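# Three arms stand the enclosure upright in its bay

## Task

Tip the enclosure so it rests upright on its base inside the marked bay, never letting it spin or rotate quickly; then open the grippers and pull every arm away. The arm feet are fixed at (metres, heading in degrees counter-clockwise from +x): arm1 x=-0.98 y=+0.32 z=+0.32 heading -1; arm2 x=-0.97 y=-0.32 z=+0.34 heading +0; arm3 x=+0.86 y=+0.00 z=+0.65 heading -179. It only counts if the enclosure stays upright by itself, with no robot holding it at the end.

## Robot and tools

SETUP. Three identical i2rt Big YAM arms, arm1, arm2 and arm3, each with six revolute joints, a two-finger gripper and a wrist camera. arm1 and arm2 stand side by side at x near -0.98 facing +x; arm3 stands opposite at x=+0.86, mounted higher, facing back toward -x. Two fixed room cameras, cam_high and cam_low, view the scene; each wrist camera (arm1_cam_wrist, arm2_cam_wrist, arm3_cam_wrist) sits above the hand looking toward the fingertips when joints 1 and 6 are zero and the hand points forward level. The hand reaches roughly 1.0 m from the joint1 axis.

FRAME. One shared scene frame, origin on the floor, +z up, metres. The point called hand lies halfway between the fingertips; its z axis runs along the fingers and its y axis is the opening direction. The calls themselves never take Cartesian poses; only joint angles.

execute_actions. Argument actions is a list holding at most one action object. That object has optional keys arm1, arm2, arm3; under each is a joints object keyed by joint name. Every value is an absolute target, not an offset: joint1_rad ... joint6_rad in radians, gripper_m in metres of fingertip separation. Ranges (with the tolerance counted as arrived): joint1_rad -2.879 to 2.879 (±0.045), yaw about the foot, positive counter-clockwise seen from above, 0 points along the foot's heading; joint2_rad 0 to 3.141 (±0.14), shoulder, 0 is upper arm lying back roughly flat, increasing lifts it up and over forward; joint3_rad 0 to 3.019 (±0.09), elbow, 0 is fully folded, increasing straightens; joint4_rad -1.692 to 1.57 (±0.055), wrist pitch, positive tips fingers up; joint5_rad -1.57 to 1.57 (±0.03), sideways wrist swing, positive toward the arm's right; joint6_rad -2.094 to 2.094 (±0.035), roll, positive clockwise viewed from behind the hand; gripper_m 0 to 0.093 (±0.003), grip force around 50 to 62 N per pad or less. Any joint you omit may keep driving at its previous target. All listed motions start at once and may finish at different times; joints move at different speeds, so the hand can sweep a wide curve between postures. One action lasts at most 15 s. Optional cameras lists which images to return (names above, or all; empty list means none; omitted or null means all). An unknown key, camera name or out-of-range number rejects the whole call and nothing moves. An empty actions list just reports state and images.

wait: seconds, 0 to 10; nothing new is commanded, the scene keeps running. zoom_image: camera name plus region [x0, y0, x1, y1] in pixels from the top-left, at most 504 by 504, on that camera's most recent full image. read_manual: only returns licence texts. finished_scene: scene, the integer number of the current scene; irreversible, and the result tells whether the goal holds.

RESULTS. Each call reports every arm's joint_positions, joint torques (whole drive output with per-unit offset, scale and noise, nonzero even in free air), joint_status, on_its_own and images listed on a pictures line in order. joint_status per commanded joint: reached; off_target (resting away from target, possibly still pushing); contact_stop or time_out (target dropped, holds where it stopped, though a time_out joint may keep a nearby target and still push, listed in on_its_own); not_followed (a self/inter-arm collision check blocked the arm's targets, often with a cause line; the gripper part still runs, and the blocked targets may be retried later). on_its_own covers what this call did not command; its held-at value is a target, not a position. limit_stop_at_motor_heat follows an over-temperature stop: resend the target. If a result reports a stop, later motion calls in the same reply are skipped. Nothing reports arms touching each other.

CALIBRATION. The prompt gives each camera's K, distortion and a 4x4 world-to-camera matrix; these may be a couple of degrees and millimetres off. Wrist camera poses derive from reported joints, so errors add up.

CAUTIONS. The arm does not stop on contact; it keeps shoving and can push hard, and sustained pushing heats motors (warning from 85 °C, at 100 °C the arm goes limp and drops). To relieve a push, command the joint to its reported position. Tiny target changes may not move a joint; a loaded joint sags. Never press two robots together hard: that fails the task outright, and the collision check ignores fingers, gripper housings and cameras and may react late. Do not knock the enclosure or anything else off the work area or onto the floor, and avoid drops, slips, slams and fast spins of the enclosure. Loose objects may be nudged occasionally by outside disturbances. The simulation runs while you plan, holding your last command. At the end open the grippers and retract all arms so the enclosure stands unaided.

Each tool is called after ">>>" as name([rows], argument=value, ...), one row to a line, values as JSON.

## Session

>>> execute_actions(actions=[])

Scene clock: 0.00 s.
Joint torques (N m, as the arm reports them, + toward a larger angle): no reading
Motor temperatures (°C, as the motors report them): arm1=[26 26 29 28 29 26] | arm2=[26 29 29 25 25 28] | arm3=[26 25 26 27 27 27]
arm1.joint_positions: joint1_rad=+0.117 joint2_rad=+0.625 joint3_rad=+1.371 joint4_rad=-1.478 joint5_rad=-0.216 joint6_rad=+0.394 gripper_m=+0.094
arm1.joint_status: not commanded
arm1.hand: x=-0.7701 y=+0.3771 z=+0.8266 quat_wxyz=(-0.369, -0.090, -0.904, -0.195) (m; scene frame)
arm2.joint_positions: joint1_rad=+0.301 joint2_rad=+0.519 joint3_rad=+1.346 joint4_rad=-1.497 joint5_rad=+0.037 joint6_rad=-0.257 gripper_m=+0.094
arm2.joint_status: not commanded
arm2.hand: x=-0.7932 y=-0.2748 z=+0.8447 quat_wxyz=(-0.434, +0.240, -0.868, +0.005) (m; scene frame)
arm3.joint_positions: joint1_rad=+0.288 joint2_rad=+0.459 joint3_rad=+1.329 joint4_rad=-1.380 joint5_rad=+0.085 joint6_rad=-0.185 gripper_m=+0.094
arm3.joint_status: not commanded
arm3.hand: x=+0.6853 y=-0.0378 z=+1.1839 quat_wxyz=(+0.008, -0.842, -0.187, +0.506) (m; scene frame)
pictures: arm1_cam_wrist, arm2_cam_wrist, arm3_cam_wrist, cam_high, cam_low
Images, in order (width x height): arm1_cam_wrist 616x616, arm2_cam_wrist 616x616, arm3_cam_wrist 616x616, cam_high 504x504, cam_low 504x504.

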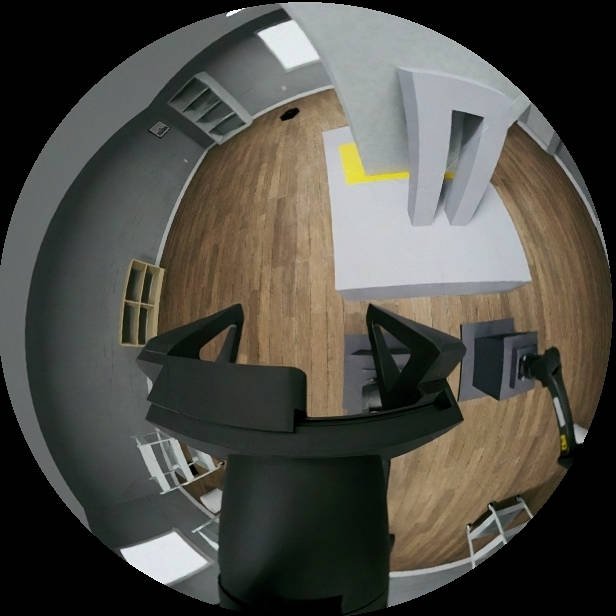

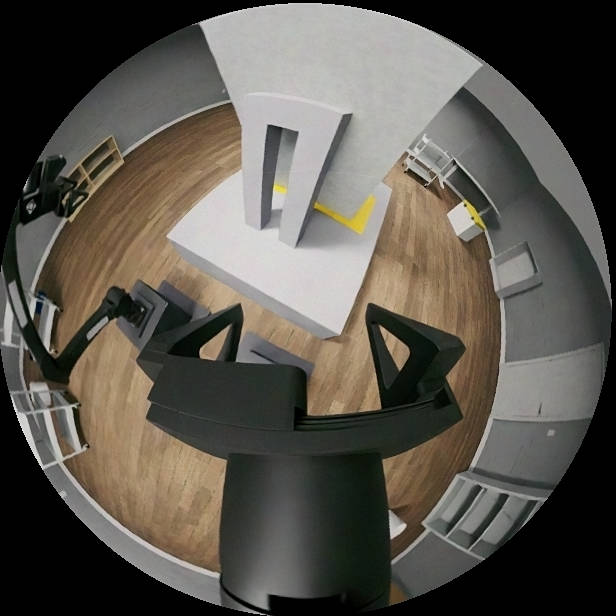

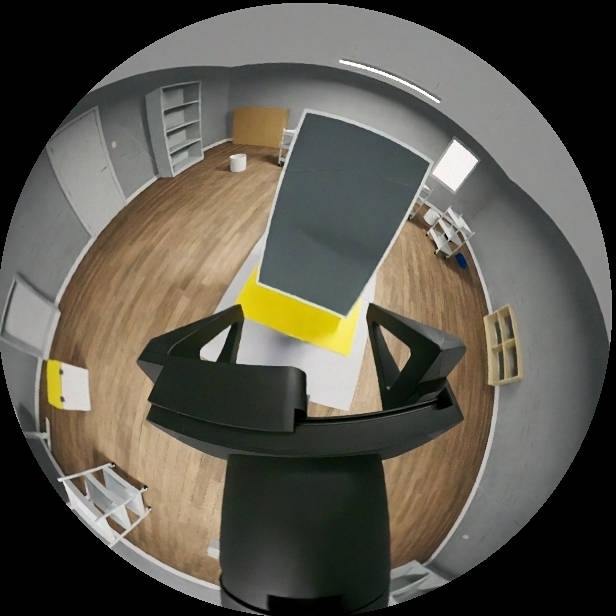

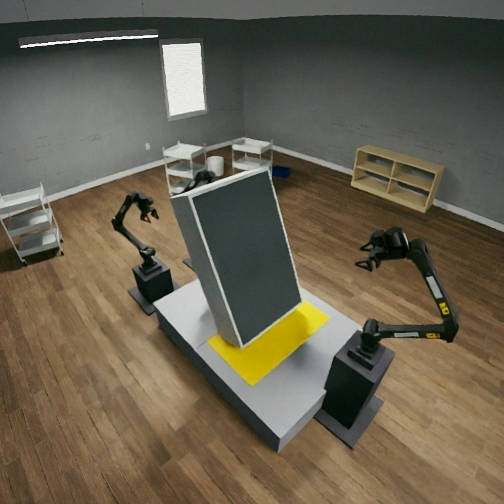

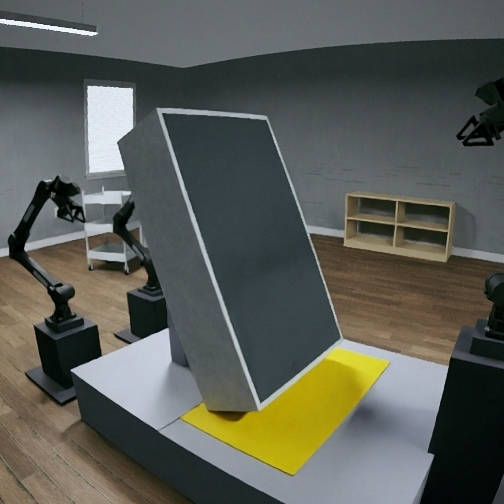

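>>> zoom_image(camera="cam_high", region=[130, 150, 370, 390])

>>> zoom_image(camera="cam_low", region=[60, 290, 400, 504])

Region (130, 150, 370, 390) of cam_high's 504x504 image, scaled by 2.100, with more detail than that image has.

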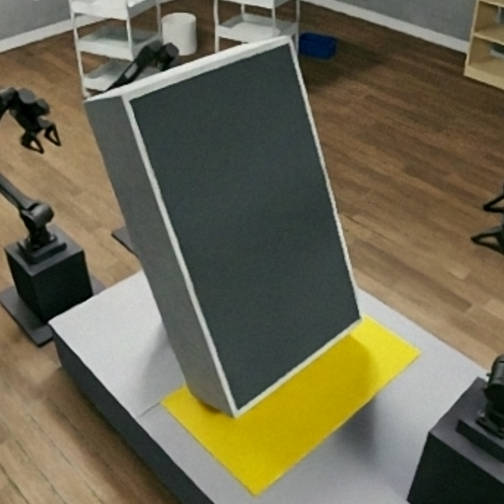

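Region (60, 290, 400, 504) of cam_low's 504x504 image, scaled by 1.482, with more detail than that image has; it fills the top 317 rows of this view, and the rest is white.

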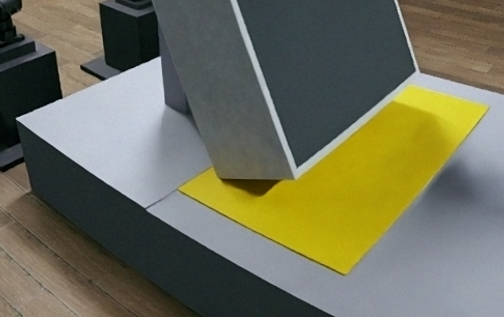

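>>> execute_actions([
  {"arm1":{"joints":{"joint1_rad":-0.12,"joint2_rad":1.28,"joint3_rad":1.12,"joint4_rad":0.46,"joint5_rad":0,"joint6_rad":0,"gripper_m":0}},"arm2":{"joints":{"joint1_rad":0.13,"joint2_rad":1.28,"joint3_rad":1.12,"joint4_rad":0.46,"joint5_rad":0,"joint6_rad":0,"gripper_m":0}},"arm3":{"joints":{"joint1_rad":0,"joint2_rad":2.05,"joint3_rad":1.7,"joint4_rad":0.355,"joint5_rad":0,"joint6_rad":0,"gripper_m":0}}},
])

Scene clock: 51.33 s.
Joint torques (N m, as the arm reports them, + toward a larger angle): arm1=[ -0.34 -11.91  10.46   2.23   0.24  -0.02] | arm2=[ -2.1  -13.79  11.22   2.63  -0.21   0.2 ] | arm3=[ -2.19 -17.74  12.02   2.59  -0.12  -0.04]
Motor temperatures (°C, as the motors report them): arm1=[26 26 34 28 29 26] | arm2=[26 29 39 26 25 28] | arm3=[26 26 31 27 27 27]
arm1.joint_positions: joint1_rad=-0.112 joint2_rad=+1.287 joint3_rad=+1.096 joint4_rad=+0.440 joint5_rad=-0.002 joint6_rad=+0.012 gripper_m=+0.000
arm1.joint_status: all done
arm1.hand: x=-0.3907 y=+0.2423 z=+0.8229 quat_wxyz=(-0.788, -0.043, -0.612, +0.046) (m; scene frame)
arm2.joint_positions: joint1_rad=+0.140 joint2_rad=+1.293 joint3_rad=+1.102 joint4_rad=+0.438 joint5_rad=+0.001 joint6_rad=-0.016 gripper_m=+0.000
arm2.joint_status: all done
arm2.hand: x=-0.3741 y=-0.2375 z=+0.8377 quat_wxyz=(-0.786, +0.047, -0.615, -0.050) (m; scene frame)
arm3.joint_positions: joint1_rad=+0.005 joint2_rad=+2.023 joint3_rad=+1.659 joint4_rad=+0.338 joint5_rad=+0.003 joint6_rad=-0.008 gripper_m=+0.000
arm3.joint_status: all done
arm3.hand: x=+0.0040 y=-0.0158 z=+0.9508 quat_wxyz=(-0.002, -0.717, -0.009, +0.697) (m; scene frame)
pictures: arm1_cam_wrist, arm2_cam_wrist, arm3_cam_wrist, cam_high, cam_low
camera_calibration (this result's frames):
arm1_cam_wrist: T_world_to_cam=[[-0.134682, -0.99072, -0.0183049, 0.200144], [-0.359799, 0.0661082, -0.930685, 0.611943], [0.923258, -0.118761, -0.365364, 0.815405], [0, 0, 0, 1]] pos_world=[-0.505697, 0.25467, 0.871109]
arm2_cam_wrist: T_world_to_cam=[[0.139768, -0.990171, -0.00515111, -0.175721], [-0.369846, -0.0473786, -0.927884, 0.630982], [0.91852, 0.131594, -0.372833, 0.808475], [0, 0, 0, 1]] pos_world=[-0.484674, -0.250489, 0.885999]
arm3_cam_wrist: T_world_to_cam=[[-0.0187963, 0.99982, -0.00257934, 0.0150614], [0.606799, 0.00935719, -0.7948, 0.758283], [-0.794633, -0.0165044, -0.606865, 0.709064], [0, 0, 0, 1]] pos_world=[0.103604, -0.0104514, 1.03303]
Images, in order (width x height): arm1_cam_wrist 616x616, arm2_cam_wrist 616x616, arm3_cam_wrist 616x616, cam_high 504x504, cam_low 504x504.

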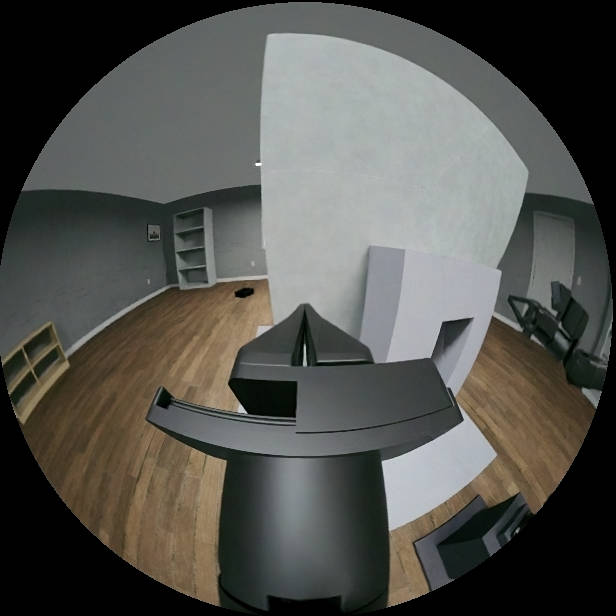

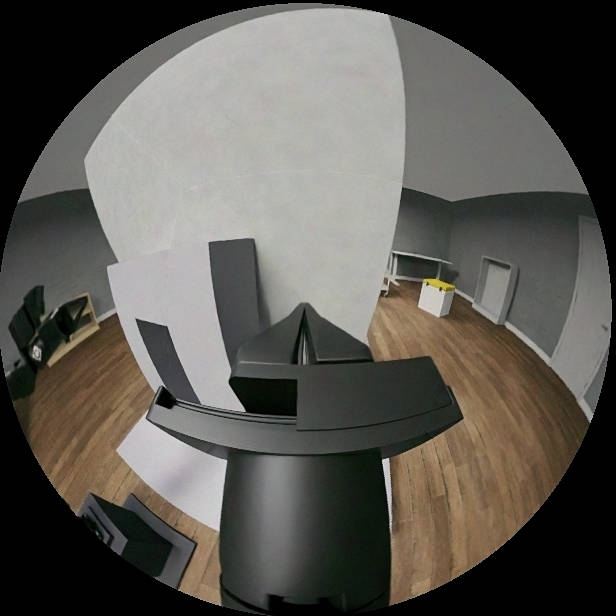

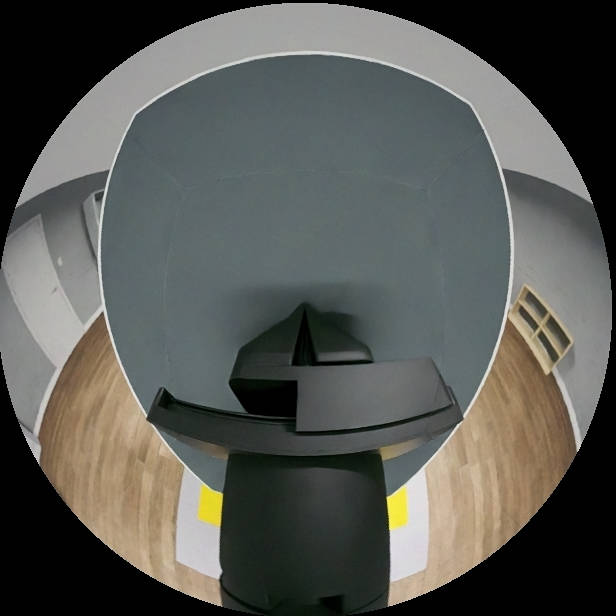

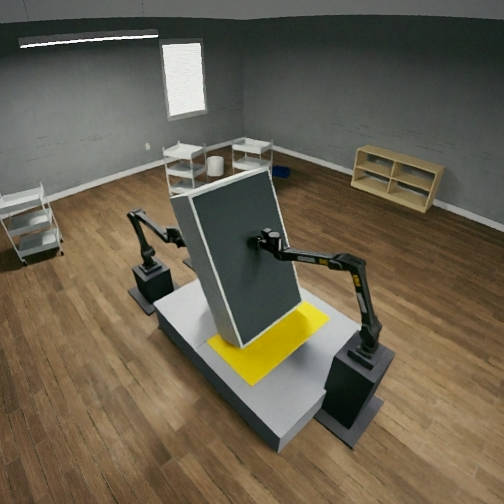

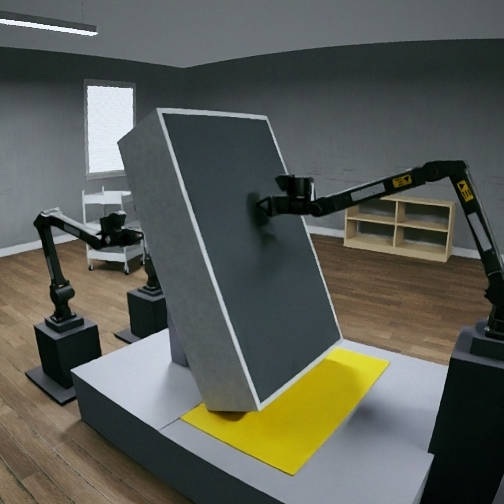

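>>> execute_actions([
  {"arm1":{"joints":{"joint2_rad":1.45,"joint3_rad":1.31,"joint4_rad":0.47}},"arm2":{"joints":{"joint1_rad":0.1,"joint2_rad":1.4,"joint3_rad":1.25,"joint4_rad":0.47}}},
], cameras=["arm1_cam_wrist","arm2_cam_wrist","cam_low"])

>>> execute_actions([
  {"arm1":{"joints":{"joint2_rad":1.51,"joint3_rad":1.38,"joint4_rad":0.46}},"arm2":{"joints":{"joint2_rad":1.46,"joint3_rad":1.32,"joint4_rad":0.47}}},
], cameras=["cam_low"])

Scene clock: 60.10 s.
Joint torques (N m, as the arm reports them, + toward a larger angle): arm1=[ -0.33 -13.17  12.58   2.15   0.23  -0.03] | arm2=[ -2.78 -14.76  14.94   2.51  -0.22   0.14] | arm3=[ -2.28 -17.74  12.06   2.41  -0.13  -0.02]
Motor temperatures (°C, as the motors report them): arm1=[26 26 35 28 29 26] | arm2=[26 30 41 26 25 28] | arm3=[26 28 33 27 27 27]
arm1.joint_positions: joint1_rad=-0.112 joint2_rad=+1.441 joint3_rad=+1.251 joint4_rad=+0.453 joint5_rad=-0.002 joint6_rad=+0.012 gripper_m=+0.000
arm1.joint_status: all done
arm1.hand: x=-0.3328 y=+0.2347 z=+0.8286 quat_wxyz=(-0.793, -0.043, -0.607, +0.046) (m; scene frame)
arm2.joint_positions: joint1_rad=+0.110 joint2_rad=+1.409 joint3_rad=+1.182 joint4_rad=+0.450 joint5_rad=+0.001 joint6_rad=-0.016 gripper_m=+0.000
arm2.joint_status: all done
arm2.hand: x=-0.3291 y=-0.2503 z=+0.8207 quat_wxyz=(-0.779, +0.038, -0.624, -0.038) (m; scene frame)
arm3.joint_positions: joint1_rad=+0.005 joint2_rad=+2.023 joint3_rad=+1.659 joint4_rad=+0.338 joint5_rad=+0.003 joint6_rad=-0.008 gripper_m=+0.000
arm3.joint_status: not commanded
arm3.hand: x=+0.0040 y=-0.0158 z=+0.9508 quat_wxyz=(-0.002, -0.717, -0.009, +0.697) (m; scene frame)
pictures: arm1_cam_wrist, arm2_cam_wrist, cam_low
camera_calibration (this result's frames):
arm1_cam_wrist: T_world_to_cam=[[-0.134438, -0.990752, -0.0183722, 0.200673], [-0.346738, 0.0644021, -0.935749, 0.647512], [0.928278, -0.11943, -0.352189, 0.753982], [0, 0, 0, 1]] pos_world=[-0.44841, 0.247164, 0.875139]
arm2_cam_wrist: T_world_to_cam=[[0.110289, -0.993885, -0.0053605, -0.205179], [-0.392205, -0.0385652, -0.919069, 0.61888], [0.913242, 0.103466, -0.39406, 0.771177], [0, 0, 0, 1]] pos_world=[-0.438915, -0.259847, 0.871583]
Images, in order (width x height): arm1_cam_wrist 616x616, arm2_cam_wrist 616x616, cam_low 504x504.

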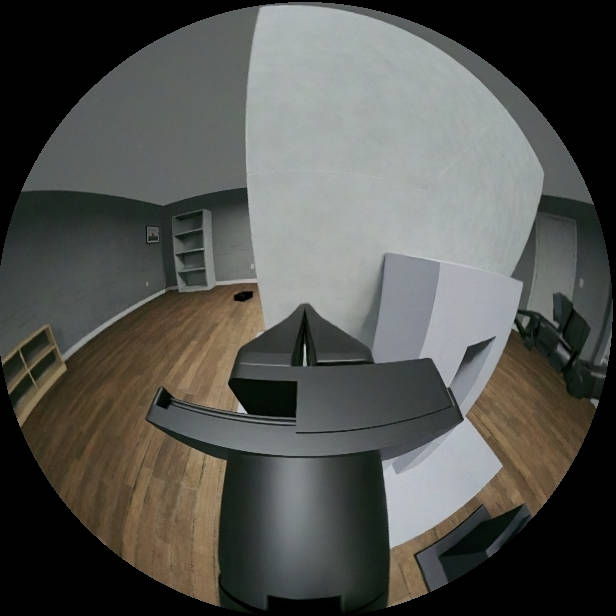

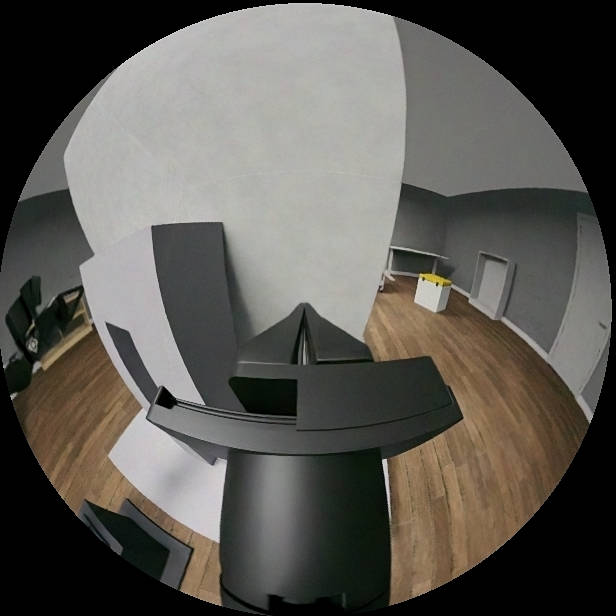

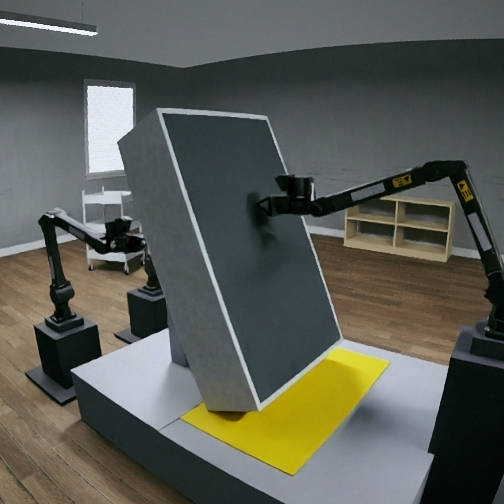

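Scene clock: 60.83 s.
Joint torques (N m, as the arm reports them, + toward a larger angle): arm1=[ -0.25 -12.65  12.5    1.76   0.24  -0.02] | arm2=[ -2.18 -15.18  14.49   2.56  -0.19   0.12] | arm3=[ -2.03 -17.77  11.91   2.39  -0.09  -0.05]
Motor temperatures (°C, as the motors report them): arm1=[26 27 36 28 29 26] | arm2=[26 30 42 26 25 28] | arm3=[26 28 34 27 27 27]
arm1.joint_positions: joint1_rad=-0.112 joint2_rad=+1.486 joint3_rad=+1.324 joint4_rad=+0.453 joint5_rad=-0.002 joint6_rad=+0.012 gripper_m=+0.000
arm1.joint_status: all done
arm1.hand: x=-0.3158 y=+0.2324 z=+0.8444 quat_wxyz=(-0.801, -0.042, -0.596, +0.046) (m; scene frame)
arm2.joint_positions: joint1_rad=+0.110 joint2_rad=+1.454 joint3_rad=+1.255 joint4_rad=+0.450 joint5_rad=+0.001 joint6_rad=-0.016 gripper_m=+0.000
arm2.joint_status: all done
arm2.hand: x=-0.3115 y=-0.2483 z=+0.8373 quat_wxyz=(-0.788, +0.038, -0.613, -0.039) (m; scene frame)
arm3.joint_positions: joint1_rad=+0.005 joint2_rad=+2.023 joint3_rad=+1.659 joint4_rad=+0.338 joint5_rad=+0.003 joint6_rad=-0.008 gripper_m=+0.000
arm3.joint_status: not commanded
arm3.hand: x=+0.0040 y=-0.0158 z=+0.9508 quat_wxyz=(-0.002, -0.717, -0.009, +0.697) (m; scene frame)
pictures: cam_low
Images, in order (width x height): cam_low 504x504.

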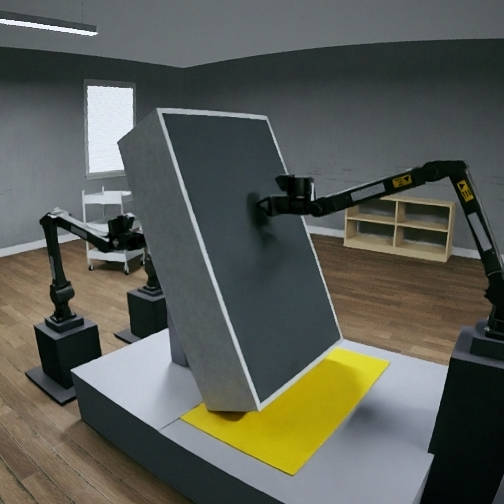

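>>> execute_actions([
  {"arm1":{"joints":{"joint2_rad":1.56,"joint3_rad":1.44}},"arm2":{"joints":{"joint2_rad":1.51,"joint3_rad":1.38}}},
], cameras=[])

>>> execute_actions([
  {"arm1":{"joints":{"joint2_rad":1.61,"joint3_rad":1.50}},"arm2":{"joints":{"joint2_rad":1.56,"joint3_rad":1.44}}},
], cameras=[])

>>> execute_actions([
  {"arm1":{"joints":{"joint2_rad":1.66,"joint3_rad":1.56}},"arm2":{"joints":{"joint2_rad":1.61,"joint3_rad":1.50}}},
], cameras=["cam_low"])

Scene clock: 66.17 s.
Joint torques (N m, as the arm reports them, + toward a larger angle): arm1=[ -0.43 -13.47  12.74   1.77   0.24  -0.01] | arm2=[ -2.24 -14.5   14.86   2.68  -0.2    0.17] | arm3=[ -1.82 -17.9   12.01   2.42  -0.12  -0.02]
Motor temperatures (°C, as the motors report them): arm1=[26 27 37 28 29 26] | arm2=[26 30 45 26 25 28] | arm3=[26 29 35 27 27 27]
arm1.joint_positions: joint1_rad=-0.112 joint2_rad=+1.539 joint3_rad=+1.381 joint4_rad=+0.453 joint5_rad=-0.002 joint6_rad=+0.012 gripper_m=+0.000
arm1.joint_status: all done
arm1.hand: x=-0.2959 y=+0.2298 z=+0.8446 quat_wxyz=(-0.802, -0.042, -0.594, +0.046) (m; scene frame)
arm2.joint_positions: joint1_rad=+0.110 joint2_rad=+1.507 joint3_rad=+1.312 joint4_rad=+0.450 joint5_rad=+0.001 joint6_rad=-0.016 gripper_m=+0.000
arm2.joint_status: all done
arm2.hand: x=-0.2910 y=-0.2460 z=+0.8375 quat_wxyz=(-0.789, +0.037, -0.612, -0.039) (m; scene frame)
arm3.joint_positions: joint1_rad=+0.005 joint2_rad=+2.023 joint3_rad=+1.659 joint4_rad=+0.338 joint5_rad=+0.003 joint6_rad=-0.008 gripper_m=+0.000
arm3.joint_status: not commanded
arm3.hand: x=+0.0040 y=-0.0158 z=+0.9508 quat_wxyz=(-0.002, -0.717, -0.009, +0.697) (m; scene frame)
pictures: none
No camera images: the call's "cameras" was empty. Leave "cameras" out to get every camera's image.

Scene clock: 66.87 s.
Joint torques (N m, as the arm reports them, + toward a larger angle): arm1=[ -0.33 -14.61  12.71   1.67   0.24  -0.02] | arm2=[ -1.88 -15.87  14.71   2.43  -0.15   0.14] | arm3=[ -2.22 -17.97  11.98   2.42  -0.12  -0.06]
Motor temperatures (°C, as the motors report them): arm1=[26 27 37 28 29 26] | arm2=[26 31 45 26 25 28] | arm3=[26 29 35 27 27 27]
arm1.joint_positions: joint1_rad=-0.112 joint2_rad=+1.586 joint3_rad=+1.441 joint4_rad=+0.453 joint5_rad=-0.002 joint6_rad=+0.012 gripper_m=+0.000
arm1.joint_status: all done
arm1.hand: x=-0.2783 y=+0.2275 z=+0.8495 quat_wxyz=(-0.806, -0.042, -0.589, +0.047) (m; scene frame)
arm2.joint_positions: joint1_rad=+0.110 joint2_rad=+1.556 joint3_rad=+1.372 joint4_rad=+0.450 joint5_rad=+0.001 joint6_rad=-0.016 gripper_m=+0.000
arm2.joint_status: all done
arm2.hand: x=-0.2725 y=-0.2440 z=+0.8421 quat_wxyz=(-0.793, +0.037, -0.607, -0.039) (m; scene frame)
arm3.joint_positions: joint1_rad=+0.005 joint2_rad=+2.023 joint3_rad=+1.659 joint4_rad=+0.338 joint5_rad=+0.003 joint6_rad=-0.008 gripper_m=+0.000
arm3.joint_status: not commanded
arm3.hand: x=+0.0040 y=-0.0158 z=+0.9508 quat_wxyz=(-0.002, -0.717, -0.009, +0.697) (m; scene frame)
pictures: none
No camera images: the call's "cameras" was empty. Leave "cameras" out to get every camera's image.

Scene clock: 68.57 s.
Joint torques (N m, as the arm reports them, + toward a larger angle): arm1=[ -0.42 -14.9   12.79   1.72   0.23  -0.03] | arm2=[ -2.31 -13.19  16.69   2.35  -0.09   0.13] | arm3=[ -2.   -17.96  11.99   2.35  -0.13  -0.06]
Motor temperatures (°C, as the motors report them): arm1=[26 27 38 28 29 26] | arm2=[26 31 47 26 25 28] | arm3=[26 29 35 27 27 27]
arm1.joint_positions: joint1_rad=-0.112 joint2_rad=+1.636 joint3_rad=+1.501 joint4_rad=+0.453 joint5_rad=-0.002 joint6_rad=+0.012 gripper_m=+0.000
arm1.joint_status: all done
arm1.hand: x=-0.2599 y=+0.2251 z=+0.8514 quat_wxyz=(-0.809, -0.041, -0.585, +0.047) (m; scene frame)
arm2.joint_positions: joint1_rad=+0.110 joint2_rad=+1.582 joint3_rad=+1.408 joint4_rad=+0.452 joint5_rad=+0.000 joint6_rad=-0.016 gripper_m=+0.000
arm2.joint_status: joint3_rad time_out (moved +0.036 of +0.128); the others done
arm2.on_its_own: joint3_rad reads +1.408 and still pushes toward +1.500 since a time_out
arm2.hand: x=-0.2627 y=-0.2425 z=+0.8466 quat_wxyz=(-0.796, +0.038, -0.603, -0.039) (m; scene frame)
arm3.joint_positions: joint1_rad=+0.005 joint2_rad=+2.023 joint3_rad=+1.659 joint4_rad=+0.338 joint5_rad=+0.003 joint6_rad=-0.008 gripper_m=+0.000
arm3.joint_status: not commanded
arm3.hand: x=+0.0040 y=-0.0158 z=+0.9508 quat_wxyz=(-0.002, -0.717, -0.009, +0.697) (m; scene frame)
pictures: cam_low
Images, in order (width x height): cam_low 504x504.

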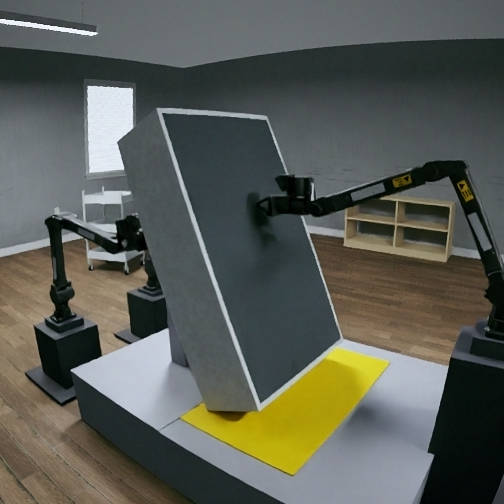

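>>> execute_actions([
  {"arm1":{"joints":{"joint2_rad":1.71,"joint3_rad":1.62}},"arm2":{"joints":{"joint2_rad":1.63,"joint3_rad":1.48}}},
])

Scene clock: 85.30 s.
Joint torques (N m, as the arm reports them, + toward a larger angle): arm1=[ -0.15 -12.74  15.18   1.74   0.19  -0.02] | arm2=[ -2.62 -14.79  14.98   2.46   0.     0.14] | arm3=[ -2.08 -17.92  11.95   2.42  -0.15  -0.04]
Motor temperatures (°C, as the motors report them): arm1=[26 28 41 28 29 26] | arm2=[26 31 56 26 25 28] | arm3=[26 31 37 27 27 27]
arm1.joint_positions: joint1_rad=-0.112 joint2_rad=+1.652 joint3_rad=+1.523 joint4_rad=+0.454 joint5_rad=-0.001 joint6_rad=+0.012 gripper_m=+0.000
arm1.joint_status: joint3_rad time_out (moved +0.023 of +0.119); the others done
arm1.on_its_own: joint3_rad reads +1.523 and still pushes toward +1.620 since a time_out
arm1.hand: x=-0.2544 y=+0.2243 z=+0.8543 quat_wxyz=(-0.811, -0.041, -0.582, +0.047) (m; scene frame)
arm2.joint_positions: joint1_rad=+0.110 joint2_rad=+1.603 joint3_rad=+1.408 joint4_rad=+0.454 joint5_rad=-0.002 joint6_rad=-0.016 gripper_m=+0.000
arm2.joint_status: all done
arm2.hand: x=-0.2552 y=-0.2414 z=+0.8326 quat_wxyz=(-0.790, +0.039, -0.610, -0.040) (m; scene frame)
arm3.joint_positions: joint1_rad=+0.005 joint2_rad=+2.023 joint3_rad=+1.659 joint4_rad=+0.338 joint5_rad=+0.003 joint6_rad=-0.008 gripper_m=+0.000
arm3.joint_status: not commanded
arm3.hand: x=+0.0040 y=-0.0158 z=+0.9508 quat_wxyz=(-0.002, -0.717, -0.009, +0.697) (m; scene frame)
pictures: arm1_cam_wrist, arm2_cam_wrist, arm3_cam_wrist, cam_high, cam_low
camera_calibration (this result's frames):
arm1_cam_wrist: T_world_to_cam=[[-0.134061, -0.990793, -0.0188726, 0.201892], [-0.287972, 0.0571731, -0.955931, 0.733254], [0.948209, -0.122718, -0.292985, 0.644284], [0, 0, 0, 1]] pos_world=[-0.372694, 0.237176, 0.893516]
arm2_cam_wrist: T_world_to_cam=[[0.113669, -0.993508, -0.00455721, -0.204144], [-0.358643, -0.0367544, -0.932751, 0.679561], [0.926528, 0.107659, -0.360493, 0.683893], [0, 0, 0, 1]] pos_world=[-0.366722, -0.251469, 0.879469]
arm3_cam_wrist: T_world_to_cam=[[-0.0187963, 0.99982, -0.00257934, 0.0150614], [0.606799, 0.00935719, -0.7948, 0.758283], [-0.794633, -0.0165044, -0.606865, 0.709064], [0, 0, 0, 1]] pos_world=[0.103604, -0.0104514, 1.03303]
Images, in order (width x height): arm1_cam_wrist 616x616, arm2_cam_wrist 616x616, arm3_cam_wrist 616x616, cam_high 504x504, cam_low 504x504.

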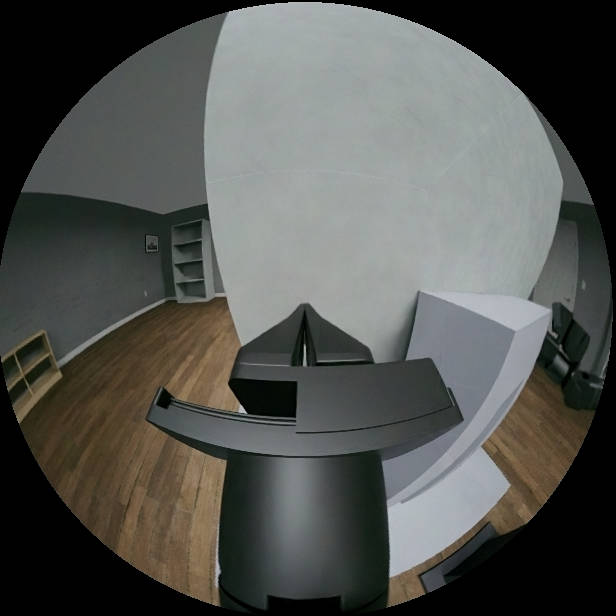

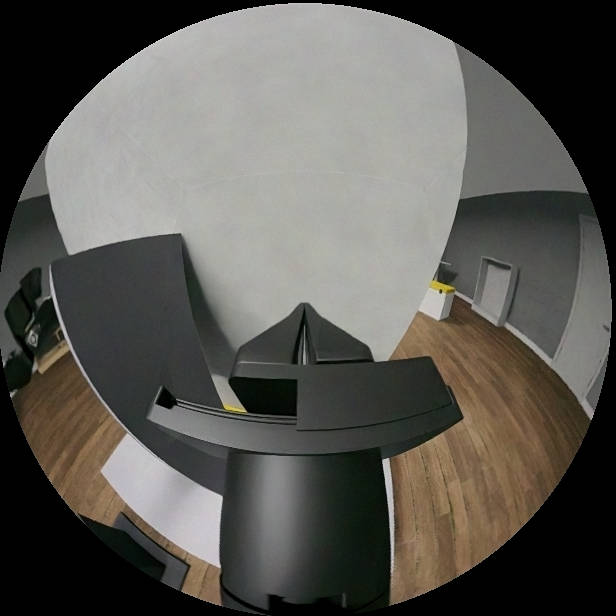

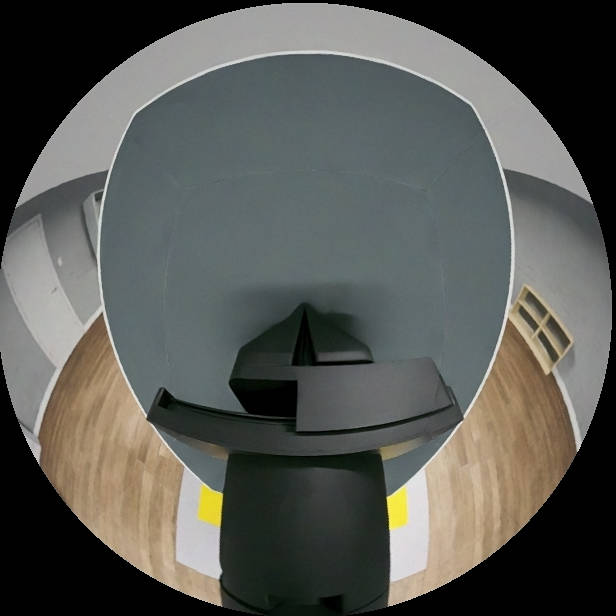

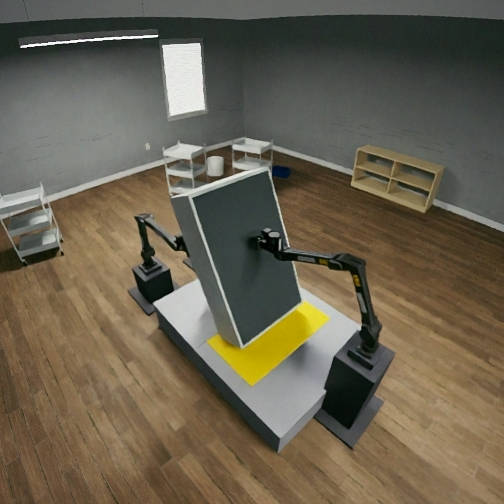

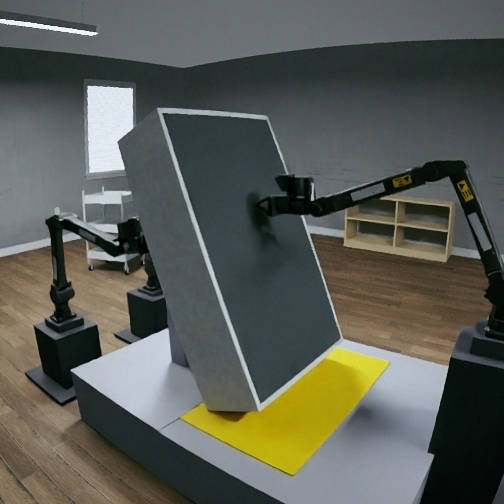

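>>> execute_actions([
  {"arm1":{"joints":{"joint2_rad":1.78,"joint3_rad":1.72}},"arm2":{"joints":{"joint2_rad":1.72,"joint3_rad":1.61}}},
], cameras=["cam_low"])

Scene clock: 92.10 s.
Joint torques (N m, as the arm reports them, + toward a larger angle): arm1=[ -0.6  -14.42  14.64   1.62   0.48  -0.02] | arm2=[ -2.21 -15.29  18.02   2.09  -0.16   0.13] | arm3=[ -2.25 -14.    11.98   1.5   -0.04  -0.04]
Motor temperatures (°C, as the motors report them): arm1=[26 28 43 28 29 26] | arm2=[26 32 59 26 25 28] | arm3=[26 31 37 27 27 27]
arm1.joint_positions: joint1_rad=-0.112 joint2_rad=+1.729 joint3_rad=+1.632 joint4_rad=+0.454 joint5_rad=-0.008 joint6_rad=+0.012 gripper_m=+0.000
arm1.joint_status: all done
arm1.hand: x=-0.2273 y=+0.2218 z=+0.8650 quat_wxyz=(-0.820, -0.038, -0.569, +0.046) (m; scene frame)
arm2.joint_positions: joint1_rad=+0.110 joint2_rad=+1.679 joint3_rad=+1.501 joint4_rad=+0.459 joint5_rad=+0.001 joint6_rad=-0.016 gripper_m=+0.000
arm2.joint_status: joint3_rad time_out (moved +0.093 of +0.202); the others done
arm2.on_its_own: joint3_rad reads +1.501 and still pushes toward +1.610 since a time_out
arm2.hand: x=-0.2270 y=-0.2390 z=+0.8364 quat_wxyz=(-0.797, +0.037, -0.602, -0.039) (m; scene frame)
arm3.joint_positions: joint1_rad=+0.005 joint2_rad=+1.975 joint3_rad=+1.659 joint4_rad=+0.360 joint5_rad=+0.001 joint6_rad=-0.008 gripper_m=+0.000
arm3.joint_status: not commanded
arm3.hand: x=+0.0132 y=-0.0161 z=+0.9963 quat_wxyz=(-0.003, -0.691, -0.010, +0.722) (m; scene frame)
pictures: cam_low
Images, in order (width x height): cam_low 504x504.

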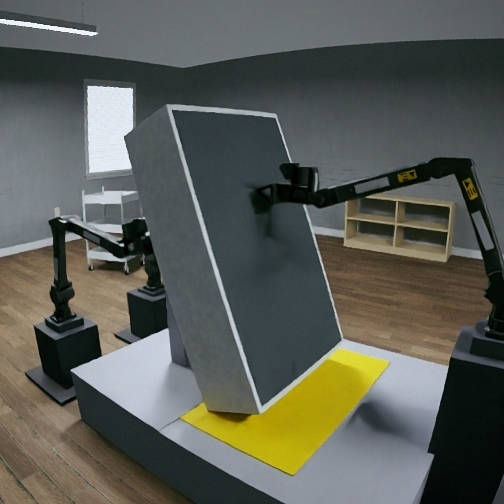

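>>> execute_actions([
  {"arm1":{"joints":{"joint2_rad":1.83,"joint3_rad":1.78}},"arm2":{"joints":{"joint2_rad":1.77,"joint3_rad":1.66}},"arm3":{"joints":{"joint2_rad":1.9,"joint3_rad":1.5,"joint4_rad":0.36}}},
], cameras=["cam_low"])

Scene clock: 98.83 s.
Joint torques (N m, as the arm reports them, + toward a larger angle): arm1=[ -0.04 -17.57  12.7    1.63   0.27  -0.01] | arm2=[ -1.76 -19.57  14.82   2.18  -0.16   0.1 ] | arm3=[ -2.29 -16.63   8.99   1.66   0.    -0.04]
Motor temperatures (°C, as the motors report them): arm1=[26 28 44 28 29 26] | arm2=[26 32 62 26 25 28] | arm3=[26 31 37 27 27 27]
arm1.joint_positions: joint1_rad=-0.112 joint2_rad=+1.806 joint3_rad=+1.720 joint4_rad=+0.454 joint5_rad=-0.003 joint6_rad=+0.012 gripper_m=+0.000
arm1.joint_status: all done
arm1.hand: x=-0.2004 y=+0.2174 z=+0.8601 quat_wxyz=(-0.823, -0.039, -0.565, +0.048) (m; scene frame)
arm2.joint_positions: joint1_rad=+0.108 joint2_rad=+1.765 joint3_rad=+1.591 joint4_rad=+0.459 joint5_rad=+0.001 joint6_rad=-0.016 gripper_m=+0.000
arm2.joint_status: all done
arm2.hand: x=-0.1959 y=-0.2370 z=+0.8285 quat_wxyz=(-0.798, +0.036, -0.600, -0.038) (m; scene frame)
arm3.joint_positions: joint1_rad=+0.005 joint2_rad=+1.882 joint3_rad=+1.501 joint4_rad=+0.362 joint5_rad=+0.000 joint6_rad=-0.008 gripper_m=+0.000
arm3.joint_status: all done
arm3.hand: x=+0.0522 y=-0.0155 z=+0.9749 quat_wxyz=(-0.003, -0.714, -0.010, +0.700) (m; scene frame)
pictures: cam_low
Images, in order (width x height): cam_low 504x504.

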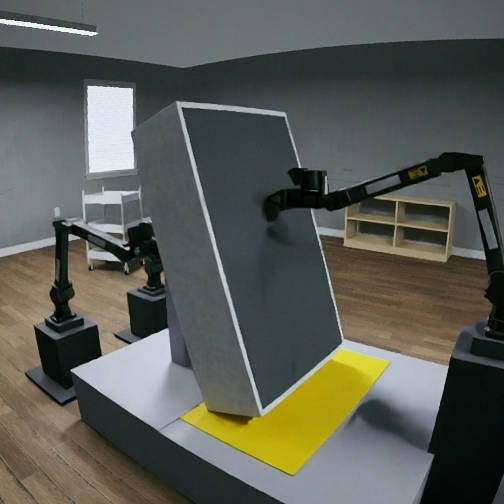

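>>> execute_actions([
  {"arm1":{"joints":{"joint2_rad":1.87,"joint3_rad":1.83}},"arm2":{"joints":{"joint2_rad":1.81,"joint3_rad":1.70}},"arm3":{"joints":{"joint2_rad":1.85,"joint3_rad":1.43,"joint4_rad":0.38}}},
], cameras=["cam_low"])

>>> execute_actions([
  {"arm3":{"joints":{"joint2_rad":1.80,"joint3_rad":1.36,"joint4_rad":0.40}}},
], cameras=["cam_low"])

Scene clock: 105.27 s.
Joint torques (N m, as the arm reports them, + toward a larger angle): arm1=[ -0.4  -17.76  13.08   1.61   0.24  -0.01] | arm2=[ -2.38 -17.91  15.51   2.25  -0.14   0.14] | arm3=[ -2.31 -18.05   9.24   2.21  -0.01  -0.04]
Motor temperatures (°C, as the motors report them): arm1=[26 28 43 28 29 26] | arm2=[26 33 63 26 25 28] | arm3=[26 31 36 27 27 27]
arm1.joint_positions: joint1_rad=-0.112 joint2_rad=+1.839 joint3_rad=+1.767 joint4_rad=+0.454 joint5_rad=-0.002 joint6_rad=+0.012 gripper_m=+0.000
arm1.joint_status: all done
arm1.hand: x=-0.1900 y=+0.2159 z=+0.8638 quat_wxyz=(-0.827, -0.039, -0.559, +0.048) (m; scene frame)
arm2.joint_positions: joint1_rad=+0.108 joint2_rad=+1.788 joint3_rad=+1.620 joint4_rad=+0.459 joint5_rad=+0.001 joint6_rad=-0.016 gripper_m=+0.000
arm2.joint_status: all done
arm2.hand: x=-0.1880 y=-0.2360 z=+0.8290 quat_wxyz=(-0.800, +0.036, -0.597, -0.039) (m; scene frame)
arm3.joint_positions: joint1_rad=+0.005 joint2_rad=+1.858 joint3_rad=+1.425 joint4_rad=+0.368 joint5_rad=+0.000 joint6_rad=-0.008 gripper_m=+0.000
arm3.joint_status: all done
arm3.hand: x=+0.0687 y=-0.0151 z=+0.9503 quat_wxyz=(-0.003, -0.730, -0.011, +0.684) (m; scene frame)
pictures: cam_low
Images, in order (width x height): cam_low 504x504.

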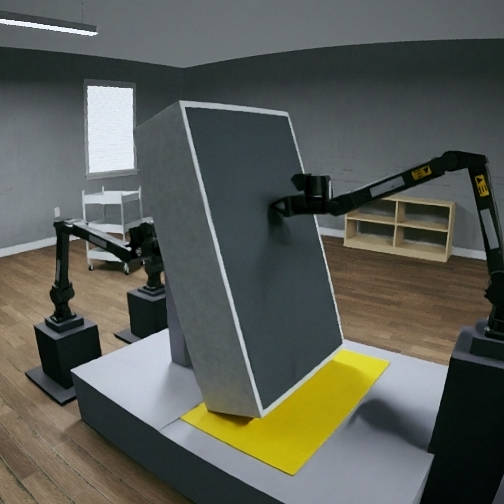

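Scene clock: 106.00 s.
Joint torques (N m, as the arm reports them, + toward a larger angle): arm1=[ -0.42 -17.59  13.06   1.63   0.25  -0.02] | arm2=[ -1.82 -18.64  15.94   2.1   -0.2    0.17] | arm3=[ -2.1  -17.44   8.87   2.4    0.02  -0.03]
Motor temperatures (°C, as the motors report them): arm1=[26 29 43 28 29 26] | arm2=[26 33 63 26 25 28] | arm3=[26 31 36 27 27 27]
arm1.joint_positions: joint1_rad=-0.112 joint2_rad=+1.839 joint3_rad=+1.767 joint4_rad=+0.454 joint5_rad=-0.002 joint6_rad=+0.012 gripper_m=+0.000
arm1.joint_status: not commanded
arm1.hand: x=-0.1900 y=+0.2159 z=+0.8638 quat_wxyz=(-0.827, -0.039, -0.559, +0.048) (m; scene frame)
arm2.joint_positions: joint1_rad=+0.108 joint2_rad=+1.788 joint3_rad=+1.620 joint4_rad=+0.459 joint5_rad=+0.001 joint6_rad=-0.016 gripper_m=+0.000
arm2.joint_status: not commanded
arm2.hand: x=-0.1880 y=-0.2360 z=+0.8290 quat_wxyz=(-0.800, +0.036, -0.597, -0.039) (m; scene frame)
arm3.joint_positions: joint1_rad=+0.005 joint2_rad=+1.810 joint3_rad=+1.360 joint4_rad=+0.384 joint5_rad=+0.000 joint6_rad=-0.008 gripper_m=+0.000
arm3.joint_status: all done
arm3.hand: x=+0.0882 y=-0.0147 z=+0.9519 quat_wxyz=(-0.003, -0.730, -0.011, +0.683) (m; scene frame)
pictures: cam_low
Images, in order (width x height): cam_low 504x504.

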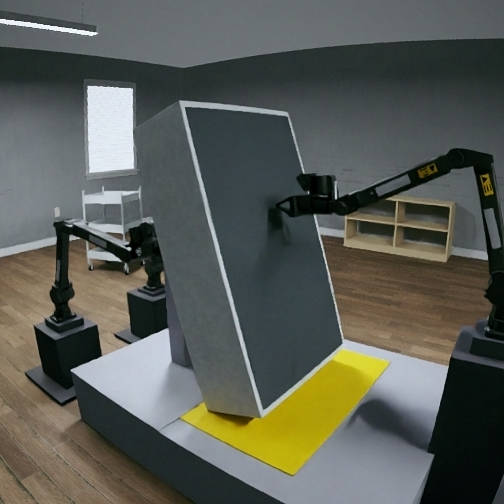

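Not past tipping yet.

>>> execute_actions([
  {"arm1":{"joints":{"joint2_rad":1.93,"joint3_rad":1.91}},"arm2":{"joints":{"joint2_rad":1.86,"joint3_rad":1.76}}},
], cameras=["cam_low"])

>>> execute_actions([
  {"arm1":{"joints":{"joint2_rad":1.99,"joint3_rad":2.0,"joint4_rad":0.4}},"arm2":{"joints":{"joint2_rad":1.92,"joint3_rad":1.84}},"arm3":{"joints":{"joint2_rad":1.76,"joint3_rad":1.30,"joint4_rad":0.42}}},
], cameras=["cam_low"])

Scene clock: 114.23 s.
Joint torques (N m, as the arm reports them, + toward a larger angle): arm1=[ -0.48 -18.7   12.85   1.55   0.23  -0.01] | arm2=[ -2.79 -21.51  14.63   2.15  -0.19   0.16] | arm3=[ -2.05 -15.4   10.19   2.23  -0.02  -0.05]
Motor temperatures (°C, as the motors report them): arm1=[26 29 43 28 29 26] | arm2=[26 34 64 26 25 28] | arm3=[26 32 35 27 27 27]
arm1.joint_positions: joint1_rad=-0.112 joint2_rad=+1.903 joint3_rad=+1.847 joint4_rad=+0.454 joint5_rad=-0.002 joint6_rad=+0.012 gripper_m=+0.000
arm1.joint_status: all done
arm1.hand: x=-0.1695 y=+0.2133 z=+0.8627 quat_wxyz=(-0.832, -0.039, -0.552, +0.049) (m; scene frame)
arm2.joint_positions: joint1_rad=+0.108 joint2_rad=+1.858 joint3_rad=+1.692 joint4_rad=+0.459 joint5_rad=+0.002 joint6_rad=-0.016 gripper_m=+0.000
arm2.joint_status: all done
arm2.hand: x=-0.1634 y=-0.2338 z=+0.8187 quat_wxyz=(-0.801, +0.035, -0.597, -0.038) (m; scene frame)
arm3.joint_positions: joint1_rad=+0.005 joint2_rad=+1.785 joint3_rad=+1.341 joint4_rad=+0.386 joint5_rad=+0.000 joint6_rad=-0.008 gripper_m=+0.000
arm3.joint_status: not commanded
arm3.hand: x=+0.0960 y=-0.0146 z=+0.9601 quat_wxyz=(-0.003, -0.727, -0.010, +0.686) (m; scene frame)
pictures: cam_low
Images, in order (width x height): cam_low 504x504.

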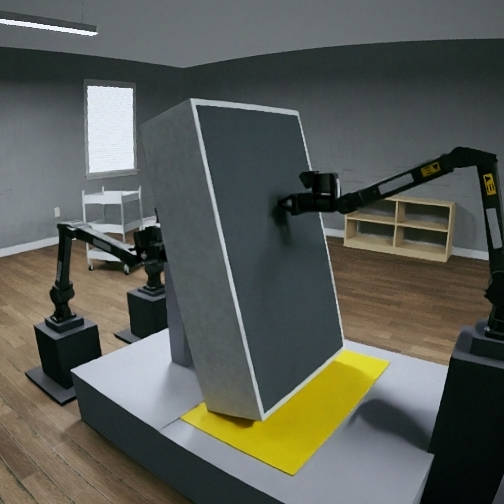

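Scene clock: 115.20 s.
Joint torques (N m, as the arm reports them, + toward a larger angle): arm1=[ -0.43 -18.99  13.04   1.17   0.25   0.  ] | arm2=[ -2.28 -22.04  15.26   2.01  -0.2    0.16] | arm3=[ -1.85 -14.6   10.78   2.3    0.01  -0.04]
Motor temperatures (°C, as the motors report them): arm1=[26 29 43 28 29 26] | arm2=[26 34 64 26 25 28] | arm3=[26 32 35 27 27 27]
arm1.joint_positions: joint1_rad=-0.112 joint2_rad=+1.961 joint3_rad=+1.936 joint4_rad=+0.408 joint5_rad=-0.002 joint6_rad=+0.012 gripper_m=+0.000
arm1.joint_status: all done
arm1.hand: x=-0.1488 y=+0.2106 z=+0.8600 quat_wxyz=(-0.828, -0.039, -0.558, +0.048) (m; scene frame)
arm2.joint_positions: joint1_rad=+0.108 joint2_rad=+1.913 joint3_rad=+1.768 joint4_rad=+0.461 joint5_rad=+0.001 joint6_rad=-0.016 gripper_m=+0.000
arm2.joint_status: all done
arm2.hand: x=-0.1455 y=-0.2318 z=+0.8217 quat_wxyz=(-0.807, +0.035, -0.588, -0.039) (m; scene frame)
arm3.joint_positions: joint1_rad=+0.005 joint2_rad=+1.741 joint3_rad=+1.271 joint4_rad=+0.407 joint5_rad=+0.000 joint6_rad=-0.008 gripper_m=+0.000
arm3.joint_status: all done
arm3.hand: x=+0.1162 y=-0.0142 z=+0.9556 quat_wxyz=(-0.003, -0.729, -0.010, +0.684) (m; scene frame)
pictures: cam_low
Images, in order (width x height): cam_low 504x504.

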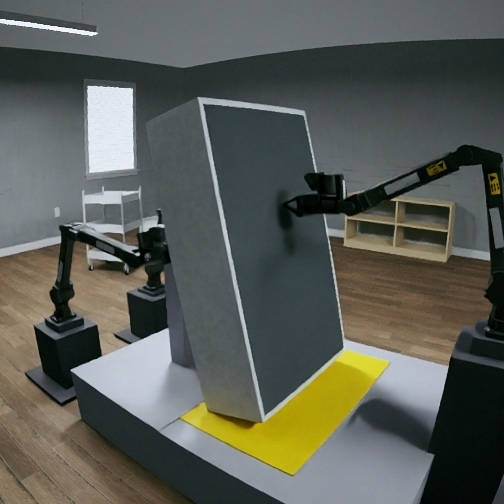

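Now lower with arm3 alone.

>>> execute_actions([
  {"arm3":{"joints":{"joint2_rad":1.73,"joint3_rad":1.26,"joint4_rad":0.44}}},
], cameras=[])

>>> execute_actions([
  {"arm3":{"joints":{"joint2_rad":1.70,"joint3_rad":1.22,"joint4_rad":0.45}}},
], cameras=["cam_low"])

Scene clock: 120.80 s.
Joint torques (N m, as the arm reports them, + toward a larger angle): arm1=[ -0.31 -19.13  13.03   1.13   0.26  -0.03] | arm2=[ -1.67 -21.98  15.19   2.14  -0.21   0.18] | arm3=[ -1.8  -13.84  10.98   2.53   0.05  -0.06]
Motor temperatures (°C, as the motors report them): arm1=[26 29 44 28 29 26] | arm2=[26 34 64 26 25 28] | arm3=[26 31 36 27 27 27]
arm1.joint_positions: joint1_rad=-0.112 joint2_rad=+1.961 joint3_rad=+1.936 joint4_rad=+0.408 joint5_rad=-0.002 joint6_rad=+0.012 gripper_m=+0.000
arm1.joint_status: not commanded
arm1.hand: x=-0.1488 y=+0.2106 z=+0.8600 quat_wxyz=(-0.828, -0.039, -0.558, +0.048) (m; scene frame)
arm2.joint_positions: joint1_rad=+0.108 joint2_rad=+1.913 joint3_rad=+1.768 joint4_rad=+0.461 joint5_rad=+0.001 joint6_rad=-0.016 gripper_m=+0.000
arm2.joint_status: not commanded
arm2.hand: x=-0.1455 y=-0.2318 z=+0.8217 quat_wxyz=(-0.807, +0.035, -0.588, -0.039) (m; scene frame)
arm3.joint_positions: joint1_rad=+0.005 joint2_rad=+1.712 joint3_rad=+1.227 joint4_rad=+0.422 joint5_rad=-0.001 joint6_rad=-0.008 gripper_m=+0.000
arm3.joint_status: all done
arm3.hand: x=+0.1294 y=-0.0141 z=+0.9540 quat_wxyz=(-0.004, -0.730, -0.011, +0.684) (m; scene frame)
pictures: none
No camera images: the call's "cameras" was empty. Leave "cameras" out to get every camera's image.

Scene clock: 121.70 s.
Joint torques (N m, as the arm reports them, + toward a larger angle): arm1=[ -0.46 -19.18  13.12   1.13   0.24  -0.01] | arm2=[ -2.42 -21.6   15.28   2.06  -0.15   0.12] | arm3=[ -2.07 -12.68  12.14   2.61   0.12  -0.02]
Motor temperatures (°C, as the motors report them): arm1=[26 30 44 28 29 26] | arm2=[26 35 64 26 25 28] | arm3=[26 31 36 27 27 27]
arm1.joint_positions: joint1_rad=-0.112 joint2_rad=+1.961 joint3_rad=+1.936 joint4_rad=+0.408 joint5_rad=-0.002 joint6_rad=+0.012 gripper_m=+0.000
arm1.joint_status: not commanded
arm1.hand: x=-0.1488 y=+0.2106 z=+0.8600 quat_wxyz=(-0.828, -0.039, -0.558, +0.048) (m; scene frame)
arm2.joint_positions: joint1_rad=+0.108 joint2_rad=+1.913 joint3_rad=+1.768 joint4_rad=+0.461 joint5_rad=+0.001 joint6_rad=-0.016 gripper_m=+0.000
arm2.joint_status: not commanded
arm2.hand: x=-0.1455 y=-0.2318 z=+0.8217 quat_wxyz=(-0.807, +0.035, -0.588, -0.039) (m; scene frame)
arm3.joint_positions: joint1_rad=+0.005 joint2_rad=+1.672 joint3_rad=+1.170 joint4_rad=+0.429 joint5_rad=-0.003 joint6_rad=-0.007 gripper_m=+0.000
arm3.joint_status: all done
arm3.hand: x=+0.1474 y=-0.0141 z=+0.9511 quat_wxyz=(-0.005, -0.732, -0.011, +0.681) (m; scene frame)
pictures: cam_low
Images, in order (width x height): cam_low 504x504.

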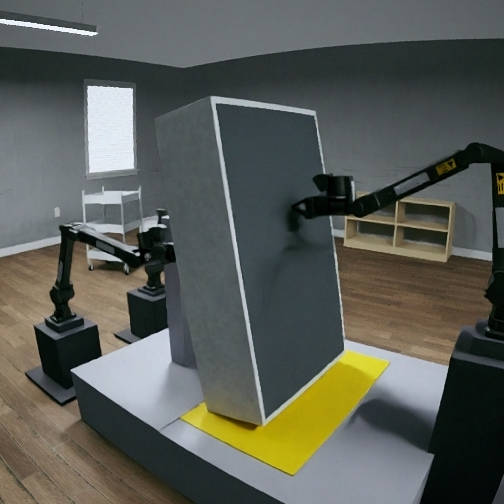

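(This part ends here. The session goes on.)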